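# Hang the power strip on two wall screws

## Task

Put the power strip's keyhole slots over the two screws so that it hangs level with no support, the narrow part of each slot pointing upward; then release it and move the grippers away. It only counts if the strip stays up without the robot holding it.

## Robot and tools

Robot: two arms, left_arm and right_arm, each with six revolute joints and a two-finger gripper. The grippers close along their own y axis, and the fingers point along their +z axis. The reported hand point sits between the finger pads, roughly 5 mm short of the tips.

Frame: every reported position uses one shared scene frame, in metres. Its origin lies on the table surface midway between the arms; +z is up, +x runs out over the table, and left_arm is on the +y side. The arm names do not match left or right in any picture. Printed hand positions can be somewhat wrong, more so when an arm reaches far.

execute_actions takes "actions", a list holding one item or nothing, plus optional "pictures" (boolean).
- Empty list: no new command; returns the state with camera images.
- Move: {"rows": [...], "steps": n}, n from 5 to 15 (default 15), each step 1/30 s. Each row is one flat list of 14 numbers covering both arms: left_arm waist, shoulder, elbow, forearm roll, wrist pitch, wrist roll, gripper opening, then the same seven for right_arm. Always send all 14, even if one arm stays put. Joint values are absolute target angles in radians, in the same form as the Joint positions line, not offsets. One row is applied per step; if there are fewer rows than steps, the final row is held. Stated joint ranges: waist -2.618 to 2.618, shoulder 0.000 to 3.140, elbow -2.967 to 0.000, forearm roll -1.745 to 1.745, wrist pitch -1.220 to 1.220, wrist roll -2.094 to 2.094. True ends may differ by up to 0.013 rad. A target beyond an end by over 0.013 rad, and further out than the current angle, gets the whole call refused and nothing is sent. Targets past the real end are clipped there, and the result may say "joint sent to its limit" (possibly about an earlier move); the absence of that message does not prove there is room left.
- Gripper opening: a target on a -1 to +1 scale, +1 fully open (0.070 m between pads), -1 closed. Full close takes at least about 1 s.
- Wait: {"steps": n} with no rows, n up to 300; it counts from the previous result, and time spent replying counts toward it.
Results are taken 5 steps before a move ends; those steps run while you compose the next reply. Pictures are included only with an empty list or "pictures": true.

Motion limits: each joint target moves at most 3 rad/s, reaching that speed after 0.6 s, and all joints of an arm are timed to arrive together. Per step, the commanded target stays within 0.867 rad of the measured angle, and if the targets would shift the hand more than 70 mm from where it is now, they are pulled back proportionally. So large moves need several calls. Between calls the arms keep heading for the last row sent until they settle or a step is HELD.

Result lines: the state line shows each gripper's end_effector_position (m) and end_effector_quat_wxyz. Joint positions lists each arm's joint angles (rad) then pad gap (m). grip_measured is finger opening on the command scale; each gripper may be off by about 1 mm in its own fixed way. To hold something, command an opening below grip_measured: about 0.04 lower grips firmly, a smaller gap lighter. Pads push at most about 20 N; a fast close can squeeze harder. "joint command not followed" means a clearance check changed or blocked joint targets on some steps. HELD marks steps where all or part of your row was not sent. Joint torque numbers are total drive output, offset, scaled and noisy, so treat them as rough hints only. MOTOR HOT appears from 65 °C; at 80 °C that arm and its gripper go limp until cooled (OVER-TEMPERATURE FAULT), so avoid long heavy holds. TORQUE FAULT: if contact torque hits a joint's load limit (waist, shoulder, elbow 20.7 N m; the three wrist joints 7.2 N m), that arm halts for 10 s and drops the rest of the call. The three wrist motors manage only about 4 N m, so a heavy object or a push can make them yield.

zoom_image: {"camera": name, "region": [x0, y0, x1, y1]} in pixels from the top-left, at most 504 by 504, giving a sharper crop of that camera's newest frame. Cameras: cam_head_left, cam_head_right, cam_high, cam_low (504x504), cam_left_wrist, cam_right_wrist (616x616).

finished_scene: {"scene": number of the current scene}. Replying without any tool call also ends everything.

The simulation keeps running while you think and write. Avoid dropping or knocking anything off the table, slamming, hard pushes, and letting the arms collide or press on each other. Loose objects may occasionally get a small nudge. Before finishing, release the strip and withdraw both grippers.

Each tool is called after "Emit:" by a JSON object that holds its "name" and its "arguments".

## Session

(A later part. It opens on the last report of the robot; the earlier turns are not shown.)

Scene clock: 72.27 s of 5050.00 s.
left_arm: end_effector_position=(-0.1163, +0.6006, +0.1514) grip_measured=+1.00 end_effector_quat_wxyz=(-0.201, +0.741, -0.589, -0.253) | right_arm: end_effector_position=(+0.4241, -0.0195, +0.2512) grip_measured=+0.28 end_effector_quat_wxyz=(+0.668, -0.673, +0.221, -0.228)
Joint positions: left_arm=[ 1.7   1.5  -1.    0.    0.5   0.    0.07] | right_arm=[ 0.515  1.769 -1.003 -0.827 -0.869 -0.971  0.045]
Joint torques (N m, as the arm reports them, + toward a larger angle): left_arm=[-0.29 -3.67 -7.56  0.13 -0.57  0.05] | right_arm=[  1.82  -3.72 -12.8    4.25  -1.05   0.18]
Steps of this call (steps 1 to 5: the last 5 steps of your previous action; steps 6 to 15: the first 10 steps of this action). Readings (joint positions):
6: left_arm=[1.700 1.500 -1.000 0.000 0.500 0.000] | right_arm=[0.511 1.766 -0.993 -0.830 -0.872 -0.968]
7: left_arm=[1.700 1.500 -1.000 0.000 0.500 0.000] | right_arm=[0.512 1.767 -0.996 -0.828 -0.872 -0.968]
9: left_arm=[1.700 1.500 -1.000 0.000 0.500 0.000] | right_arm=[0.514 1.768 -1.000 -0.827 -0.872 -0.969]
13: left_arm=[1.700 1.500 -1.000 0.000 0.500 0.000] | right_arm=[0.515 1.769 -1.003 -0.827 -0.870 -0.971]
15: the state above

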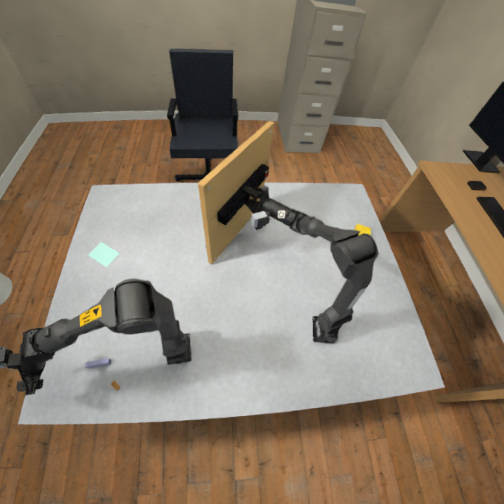

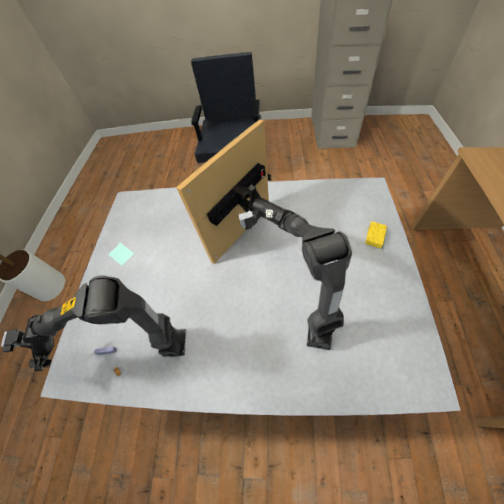

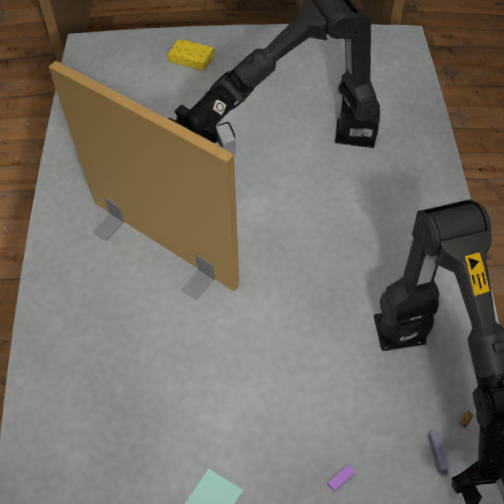

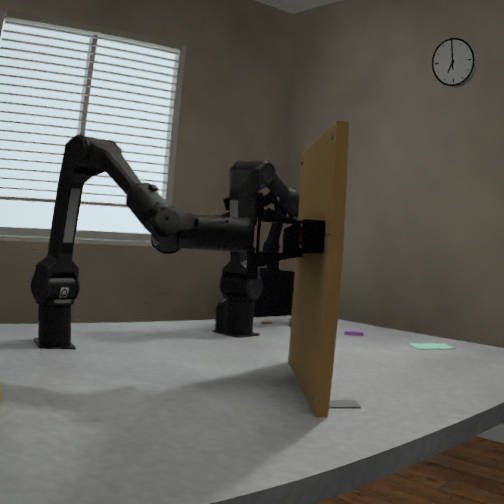

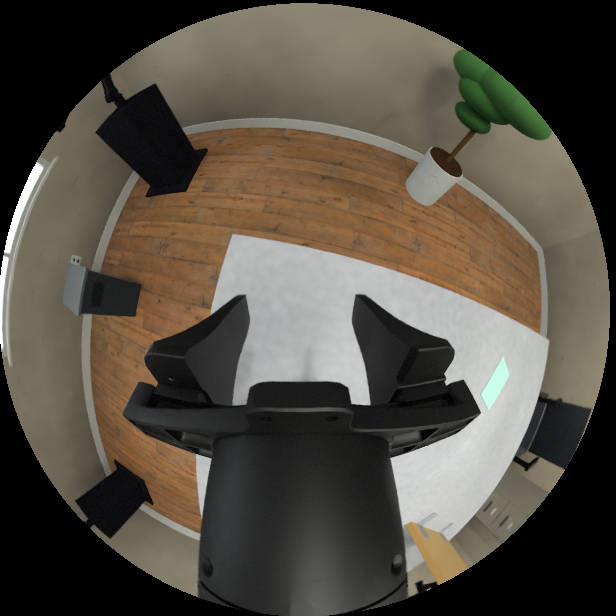

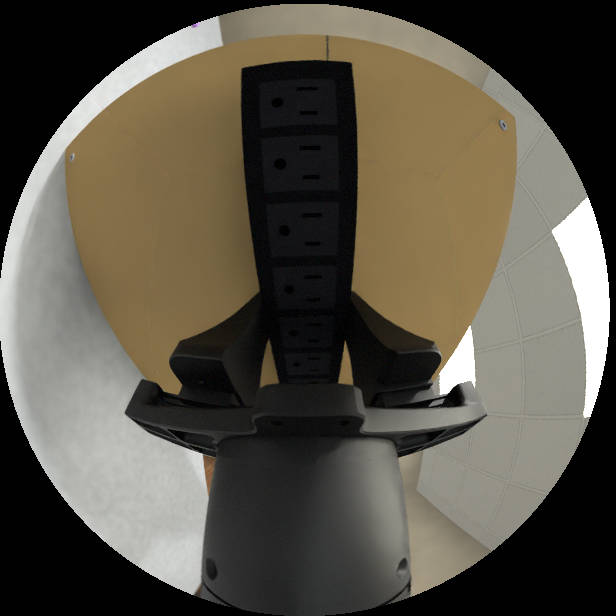

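Pressed against the board; release and lower with loose grip.

Emit:
{"name": "execute_actions", "arguments": {"actions": [{"rows":[[1.7,1.5,-1.0,0,0.5,0,1,0.5141,1.7685,-1.0025,-0.8242,-0.8708,-0.9687,0.36],[1.7,1.5,-1.0,0,0.5,0,1,0.5141,1.7685,-1.0025,-0.8242,-0.8708,-0.9687,0.36],[1.7,1.5,-1.0,0,0.5,0,1,0.5141,1.7685,-1.0025,-0.8242,-0.8708,-0.9687,0.36],[1.7,1.5,-1.0,0,0.5,0,1,0.5141,1.7685,-1.0025,-0.8242,-0.8708,-0.9687,0.36],[1.7,1.5,-1.0,0,0.5,0,1,0.5141,1.7727,-0.9988,-0.8194,-0.876,-0.9763,0.36],[1.7,1.5,-1.0,0,0.5,0,1,0.5141,1.7727,-0.9988,-0.8194,-0.876,-0.9763,0.36],[1.7,1.5,-1.0,0,0.5,0,1,0.5141,1.7727,-0.9988,-0.8194,-0.876,-0.9763,0.36],[1.7,1.5,-1.0,0,0.5,0,1,0.5141,1.7769,-0.9952,-0.8146,-0.8812,-0.9839,0.36],[1.7,1.5,-1.0,0,0.5,0,1,0.5141,1.7769,-0.9952,-0.8146,-0.8812,-0.9839,0.36],[1.7,1.5,-1.0,0,0.5,0,1,0.5141,1.7769,-0.9952,-0.8146,-0.8812,-0.9839,0.36],[1.7,1.5,-1.0,0,0.5,0,1,0.5141,1.7811,-0.9915,-0.8098,-0.8864,-0.9915,0.36]],"steps":15}]}}

Emit:
{"name": "execute_actions", "arguments": {"actions": [{"steps":12}], "pictures": true}}

Scene clock: 73.00 s of 5050.00 s.
left_arm: end_effector_position=(-0.1163, +0.6006, +0.1514) grip_measured=+1.00 end_effector_quat_wxyz=(-0.201, +0.741, -0.589, -0.253) | right_arm: end_effector_position=(+0.4254, -0.0193, +0.2517) grip_measured=+0.36 end_effector_quat_wxyz=(+0.673, -0.668, +0.222, -0.229)
Joint positions: left_arm=[ 1.7   1.5  -1.    0.    0.5   0.    0.07] | right_arm=[ 0.516  1.777 -1.003 -0.809 -0.883 -0.984  0.048]
Joint torques (N m, as the arm reports them, + toward a larger angle): left_arm=[-0.28 -3.7  -7.54  0.13 -0.58  0.06] | right_arm=[-1.79 -5.62 -4.94  0.99 -1.3   0.09]
Steps of this call (steps 1 to 5: the last 5 steps of your previous action; steps 6 to 12: the robot went on to your last target; steps 13 to 22: the first 10 steps of this action). Readings (joint positions):
13: left_arm=[1.700 1.500 -1.000 0.000 0.500 0.000] | right_arm=[0.518 1.774 -1.010 -0.820 -0.867 -0.969]
14: left_arm=[1.700 1.500 -1.000 0.000 0.500 0.000] | right_arm=[0.518 1.773 -1.010 -0.819 -0.868 -0.967]
16: left_arm=[1.700 1.500 -1.000 0.000 0.500 0.000] | right_arm=[0.518 1.773 -1.011 -0.816 -0.869 -0.967]
20: left_arm=[1.700 1.500 -1.000 0.000 0.500 0.000] | right_arm=[0.517 1.774 -1.008 -0.812 -0.878 -0.977]
22: the state above

Scene clock: 73.40 s of 5050.00 s.
left_arm: end_effector_position=(-0.1163, +0.6006, +0.1514) grip_measured=+1.00 end_effector_quat_wxyz=(-0.201, +0.741, -0.589, -0.253) | right_arm: end_effector_position=(+0.4245, -0.0200, +0.2460) grip_measured=+0.36 end_effector_quat_wxyz=(+0.670, -0.671, +0.223, -0.227)
Joint positions: left_arm=[ 1.7   1.5  -1.    0.    0.5   0.    0.07] | right_arm=[ 0.515  1.781 -0.992 -0.809 -0.887 -0.992  0.048]
Joint torques (N m, as the arm reports them, + toward a larger angle): left_arm=[-0.26 -3.73 -7.55  0.12 -0.58  0.06] | right_arm=[-2.11 -4.99 -4.74  1.21 -0.91  0.13]
Kept back: nothing.
Steps of this call (steps 1 to 5: the last 5 steps of your previous action; steps 6 to 12: the robot went on to your last target). Readings (joint positions):
1: left_arm=[1.700 1.500 -1.000 0.000 0.500 0.000] | right_arm=[0.516 1.777 -1.001 -0.809 -0.884 -0.985]
2: left_arm=[1.700 1.500 -1.000 0.000 0.500 0.000] | right_arm=[0.516 1.778 -0.999 -0.807 -0.888 -0.990]
4: left_arm=[1.700 1.500 -1.000 0.000 0.500 0.000] | right_arm=[0.516 1.780 -0.995 -0.807 -0.890 -0.992]
8: left_arm=[1.700 1.500 -1.000 0.000 0.500 0.000] | right_arm=[0.515 1.781 -0.993 -0.809 -0.887 -0.992]
12: the state above

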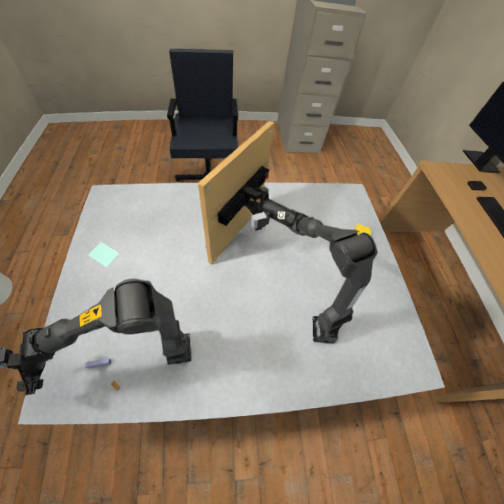

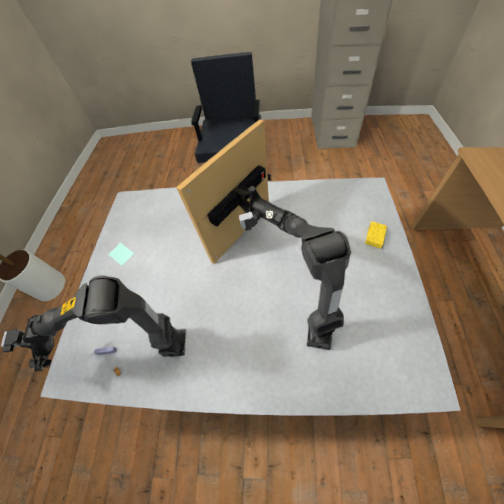

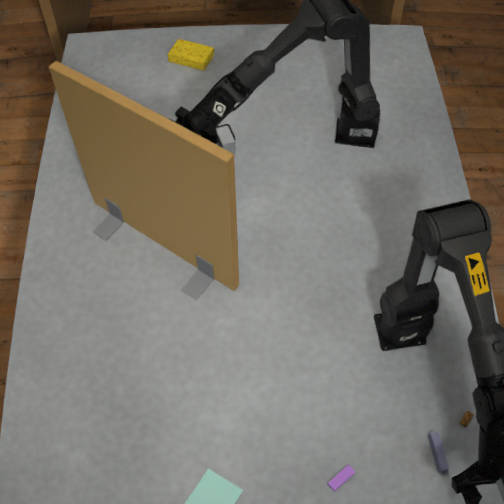

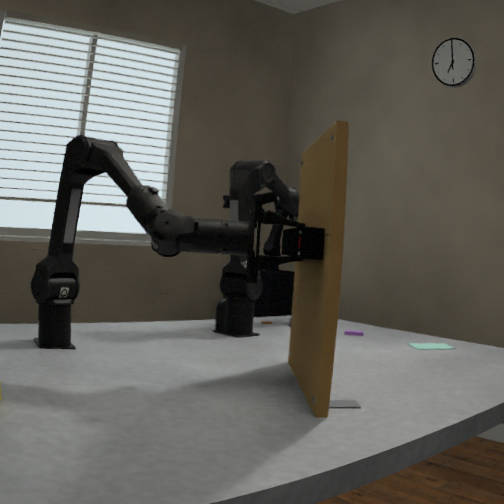

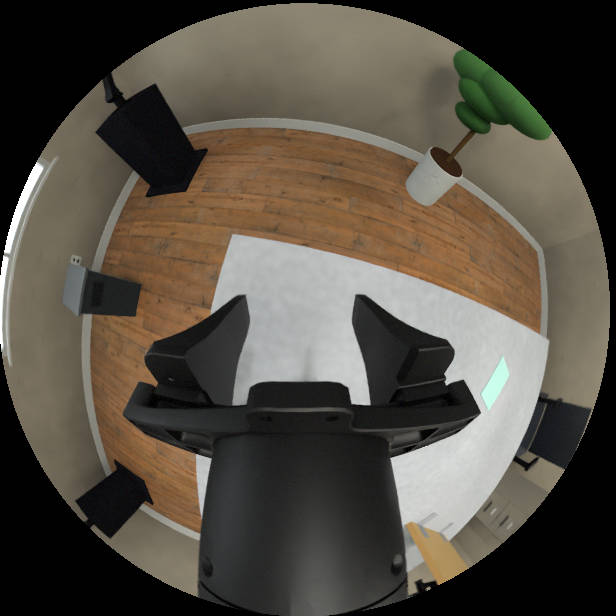

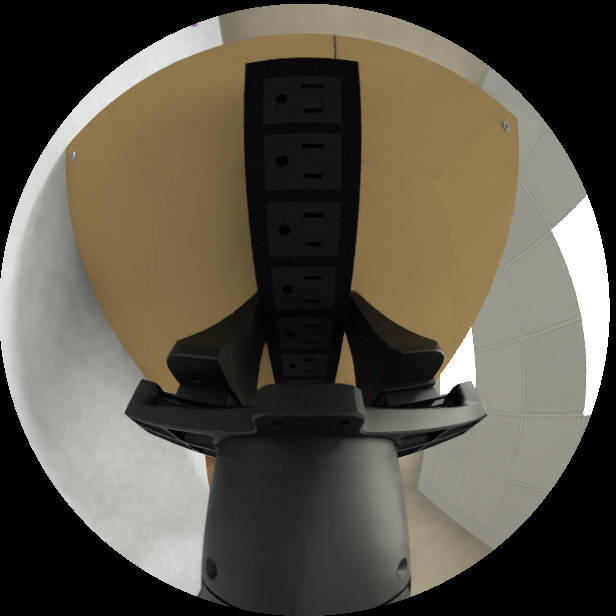

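Emit:
{"name": "execute_actions", "arguments": {"actions": [{"rows":[[1.7,1.5,-1.0,0,0.5,0,1,0.5141,1.7853,-0.9878,-0.805,-0.8916,-0.9991,0.38],[1.7,1.5,-1.0,0,0.5,0,1,0.5141,1.7853,-0.9878,-0.805,-0.8916,-0.9991,0.40],[1.7,1.5,-1.0,0,0.5,0,1,0.5141,1.7895,-0.9842,-0.8002,-0.8968,-1.0067,0.42],[1.7,1.5,-1.0,0,0.5,0,1,0.5141,1.7895,-0.9842,-0.8002,-0.8968,-1.0067,0.45],[1.7,1.5,-1.0,0,0.5,0,1,0.5141,1.7937,-0.9805,-0.7954,-0.902,-1.0143,0.48],[1.7,1.5,-1.0,0,0.5,0,1,0.5141,1.7937,-0.9805,-0.7954,-0.902,-1.0143,0.52],[1.7,1.5,-1.0,0,0.5,0,1,0.5141,1.7979,-0.9769,-0.7906,-0.9072,-1.0219,0.58],[1.7,1.5,-1.0,0,0.5,0,1,0.5141,1.7979,-0.9769,-0.7906,-0.9072,-1.0219,0.65],[1.7,1.5,-1.0,0,0.5,0,1,0.5141,1.7979,-0.9769,-0.7906,-0.9072,-1.0219,0.75],[1.7,1.5,-1.0,0,0.5,0,1,0.5141,1.7979,-0.9769,-0.7906,-0.9072,-1.0219,1]],"steps":15}]}}

Emit:
{"name": "execute_actions", "arguments": {"actions": [{"rows":[[1.7,1.5,-1.0,0,0.5,0,1,0.4337,1.6995,-0.8373,-0.8494,-0.9804,-1.0099,1]],"steps":12}]}}

Emit:
{"name": "execute_actions", "arguments": {"actions": [{"rows":[[1.7,1.5,-1.0,0,0.5,0,1,0.0,1.3,-0.6,-0.6,-0.8,-0.9,1]],"steps":15}]}}

Emit:
{"name": "execute_actions", "arguments": {"actions": [{"steps":15}], "pictures": true}}

Scene clock: 74.43 s of 5050.00 s.
left_arm: end_effector_position=(-0.1163, +0.6006, +0.1514) grip_measured=+1.00 end_effector_quat_wxyz=(-0.201, +0.741, -0.589, -0.253) | right_arm: end_effector_position=(+0.4250, -0.0209, +0.2396) grip_measured=+0.77 end_effector_quat_wxyz=(+0.670, -0.669, +0.223, -0.230)
Joint positions: left_arm=[ 1.7   1.5  -1.    0.    0.5   0.    0.07] | right_arm=[ 0.513  1.796 -0.978 -0.788 -0.91  -1.023  0.062]
Joint torques (N m, as the arm reports them, + toward a larger angle): left_arm=[-0.27 -3.67 -7.5   0.12 -0.58  0.06] | right_arm=[-1.23 -3.62 -3.39  0.59 -0.61  0.16]
Steps of this call (steps 1 to 21: the robot went on to your last target; steps 22 to 31: the first 10 steps of this action). Readings (joint positions):
22: left_arm=[1.700 1.500 -1.000 0.000 0.500 0.000] | right_arm=[0.514 1.782 -0.991 -0.810 -0.887 -0.992]
23: left_arm=[1.700 1.500 -1.000 0.000 0.500 0.000] | right_arm=[0.514 1.783 -0.989 -0.807 -0.889 -0.996]
25: left_arm=[1.700 1.500 -1.000 0.000 0.500 0.000] | right_arm=[0.514 1.788 -0.985 -0.801 -0.895 -1.006]
29: left_arm=[1.700 1.500 -1.000 0.000 0.500 0.000] | right_arm=[0.513 1.795 -0.980 -0.789 -0.909 -1.022]
31: the state above

Scene clock: 74.83 s of 5050.00 s.
left_arm: end_effector_position=(-0.1163, +0.6006, +0.1514) grip_measured=+1.00 end_effector_quat_wxyz=(-0.201, +0.741, -0.589, -0.253) | right_arm: end_effector_position=(+0.4050, -0.0462, +0.2383) grip_measured=+0.98 end_effector_quat_wxyz=(+0.670, -0.670, +0.224, -0.228)
Joint positions: left_arm=[ 1.7   1.5  -1.    0.    0.5   0.    0.07] | right_arm=[ 0.449  1.72  -0.865 -0.838 -0.966 -1.012  0.069]
Joint torques (N m, as the arm reports them, + toward a larger angle): left_arm=[-0.28 -3.72 -7.53  0.13 -0.58  0.05] | right_arm=[-0.48 -3.33 -4.33  0.7  -0.61  0.13]
Steps of this call (steps 1 to 5: the last 5 steps of your previous action; steps 6 to 12: the first 7 steps of this action). Readings (joint positions):
6: left_arm=[1.700 1.500 -1.000 0.000 0.500 0.000] | right_arm=[0.513 1.797 -0.977 -0.789 -0.908 -1.022]
7: left_arm=[1.700 1.500 -1.000 0.000 0.500 0.000] | right_arm=[0.510 1.794 -0.971 -0.792 -0.910 -1.021]
9: left_arm=[1.700 1.500 -1.000 0.000 0.500 0.000] | right_arm=[0.493 1.773 -0.939 -0.806 -0.925 -1.019]
12: the state above

Scene clock: 75.33 s of 5050.00 s.
left_arm: end_effector_position=(-0.1163, +0.6006, +0.1514) grip_measured=+1.00 end_effector_quat_wxyz=(-0.201, +0.741, -0.589, -0.253) | right_arm: end_effector_position=(+0.4159, -0.1708, +0.2751) grip_measured=+0.98 end_effector_quat_wxyz=(+0.647, -0.590, +0.358, -0.323)
Joint positions: left_arm=[ 1.7   1.5  -1.    0.    0.5   0.    0.07] | right_arm=[ 0.21   1.494 -0.717 -0.721 -0.888 -0.953  0.069]
Joint torques (N m, as the arm reports them, + toward a larger angle): left_arm=[-0.3  -3.7  -7.51  0.12 -0.58  0.06] | right_arm=[-1.7  -3.46 -3.12  0.88 -0.46  0.22]
Steps of this call (steps 1 to 5: the last 5 steps of your previous action; steps 6 to 15: the first 10 steps of this action). Readings (joint positions):
6: left_arm=[1.700 1.500 -1.000 0.000 0.500 0.000] | right_arm=[0.432 1.698 -0.835 -0.850 -0.981 -1.010]
7: left_arm=[1.700 1.500 -1.000 0.000 0.500 0.000] | right_arm=[0.427 1.693 -0.833 -0.847 -0.979 -1.008]
9: left_arm=[1.700 1.500 -1.000 0.000 0.500 0.000] | right_arm=[0.397 1.666 -0.817 -0.830 -0.966 -1.000]
13: left_arm=[1.700 1.500 -1.000 0.000 0.500 0.000] | right_arm=[0.276 1.555 -0.752 -0.759 -0.915 -0.970]
15: the state above

Scene clock: 75.83 s of 5050.00 s.
left_arm: end_effector_position=(-0.1163, +0.6006, +0.1514) grip_measured=+1.00 end_effector_quat_wxyz=(-0.201, +0.741, -0.589, -0.253) | right_arm: end_effector_position=(+0.3954, -0.2769, +0.2975) grip_measured=+0.98 end_effector_quat_wxyz=(+0.617, -0.488, +0.469, -0.401)
Joint positions: left_arm=[ 1.7   1.5  -1.    0.    0.5   0.    0.07] | right_arm=[-0.     1.299 -0.599 -0.599 -0.8   -0.9    0.069]
Joint torques (N m, as the arm reports them, + toward a larger angle): left_arm=[-0.26 -3.66 -7.55  0.12 -0.58  0.06] | right_arm=[-0.31 -1.48 -4.4   0.32 -0.74  0.03]
Kept back: nothing.
Steps of this call (steps 1 to 5: the last 5 steps of your previous action; steps 6 to 15: the robot went on to your last target). Readings (joint positions):
1: left_arm=[1.700 1.500 -1.000 0.000 0.500 0.000] | right_arm=[0.177 1.464 -0.699 -0.702 -0.874 -0.945]
2: left_arm=[1.700 1.500 -1.000 0.000 0.500 0.000] | right_arm=[0.144 1.433 -0.680 -0.683 -0.861 -0.937]
4: left_arm=[1.700 1.500 -1.000 0.000 0.500 0.000] | right_arm=[0.078 1.372 -0.644 -0.645 -0.833 -0.920]
8: left_arm=[1.700 1.500 -1.000 0.000 0.500 0.000] | right_arm=[0.003 1.303 -0.602 -0.602 -0.802 -0.901]
15: the state above

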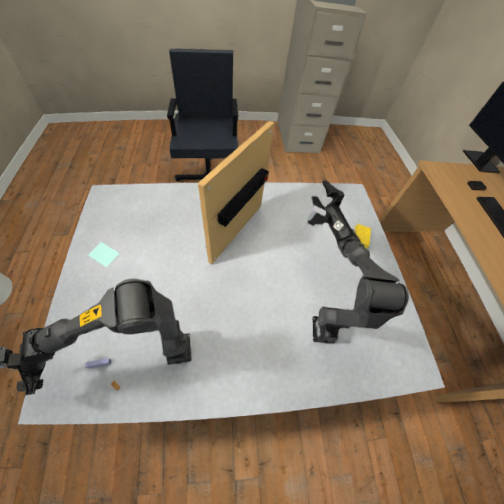

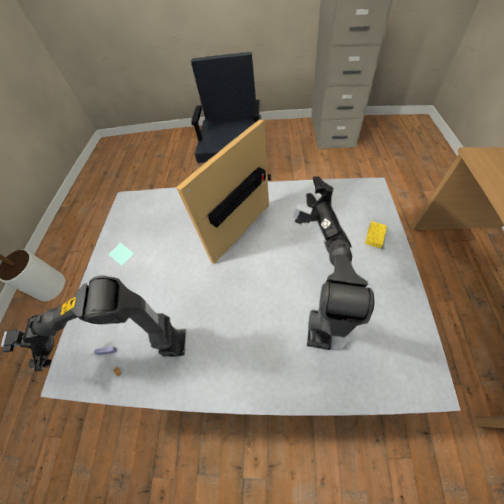

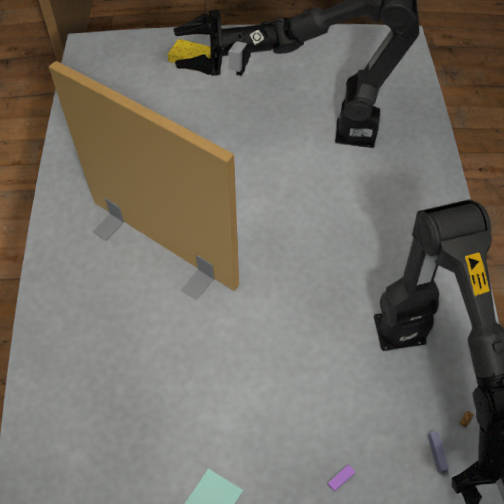

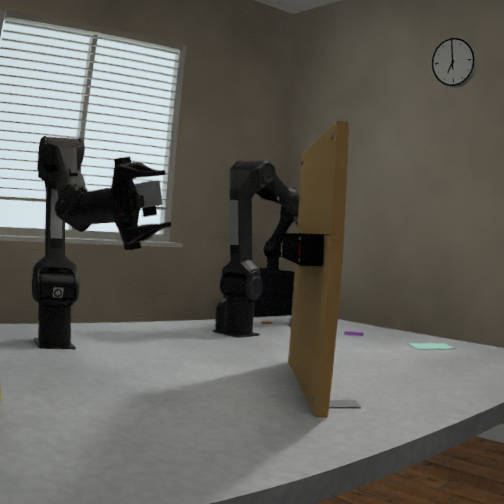

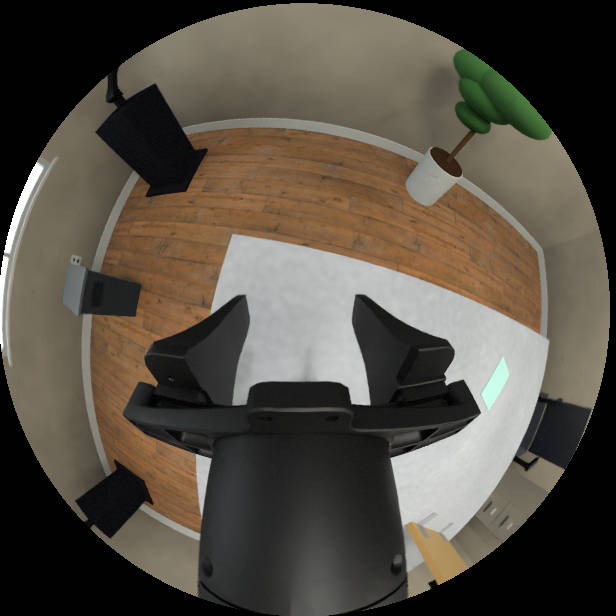

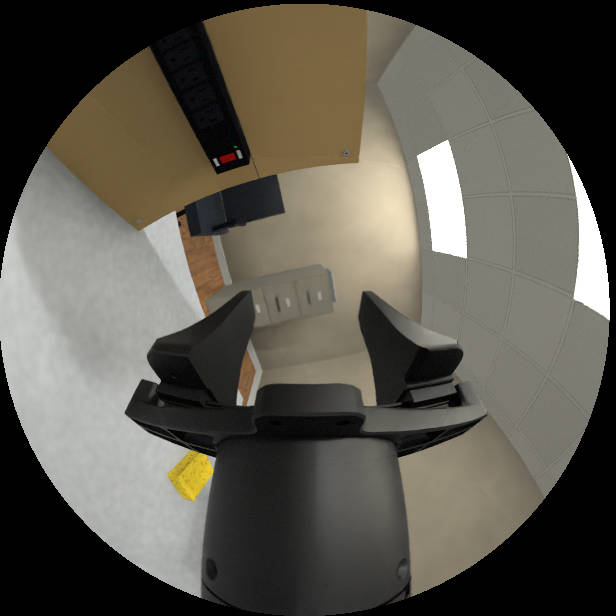

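Emit:
{"name": "zoom_image", "arguments": {"camera": "cam_head_right", "region": [185, 150, 285, 240]}}

Region (185, 150, 285, 240) of cam_head_right's 504x504 image, scaled by 5.040, with more detail than that image has; it fills the top 454 rows of this view, and the rest is white.

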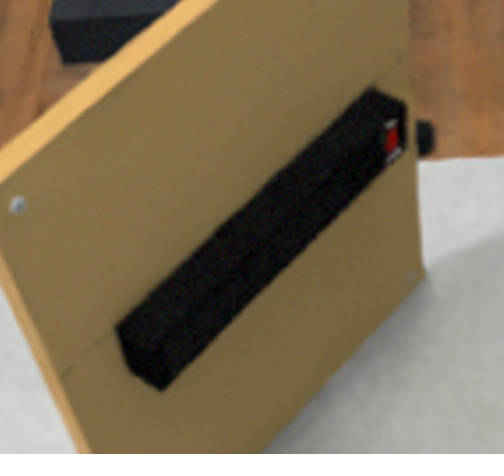

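Top aligned with the line on both sides.

Emit:
{"name": "finished_scene", "arguments": {"scene": 1}}

The scene is finished: the task was done.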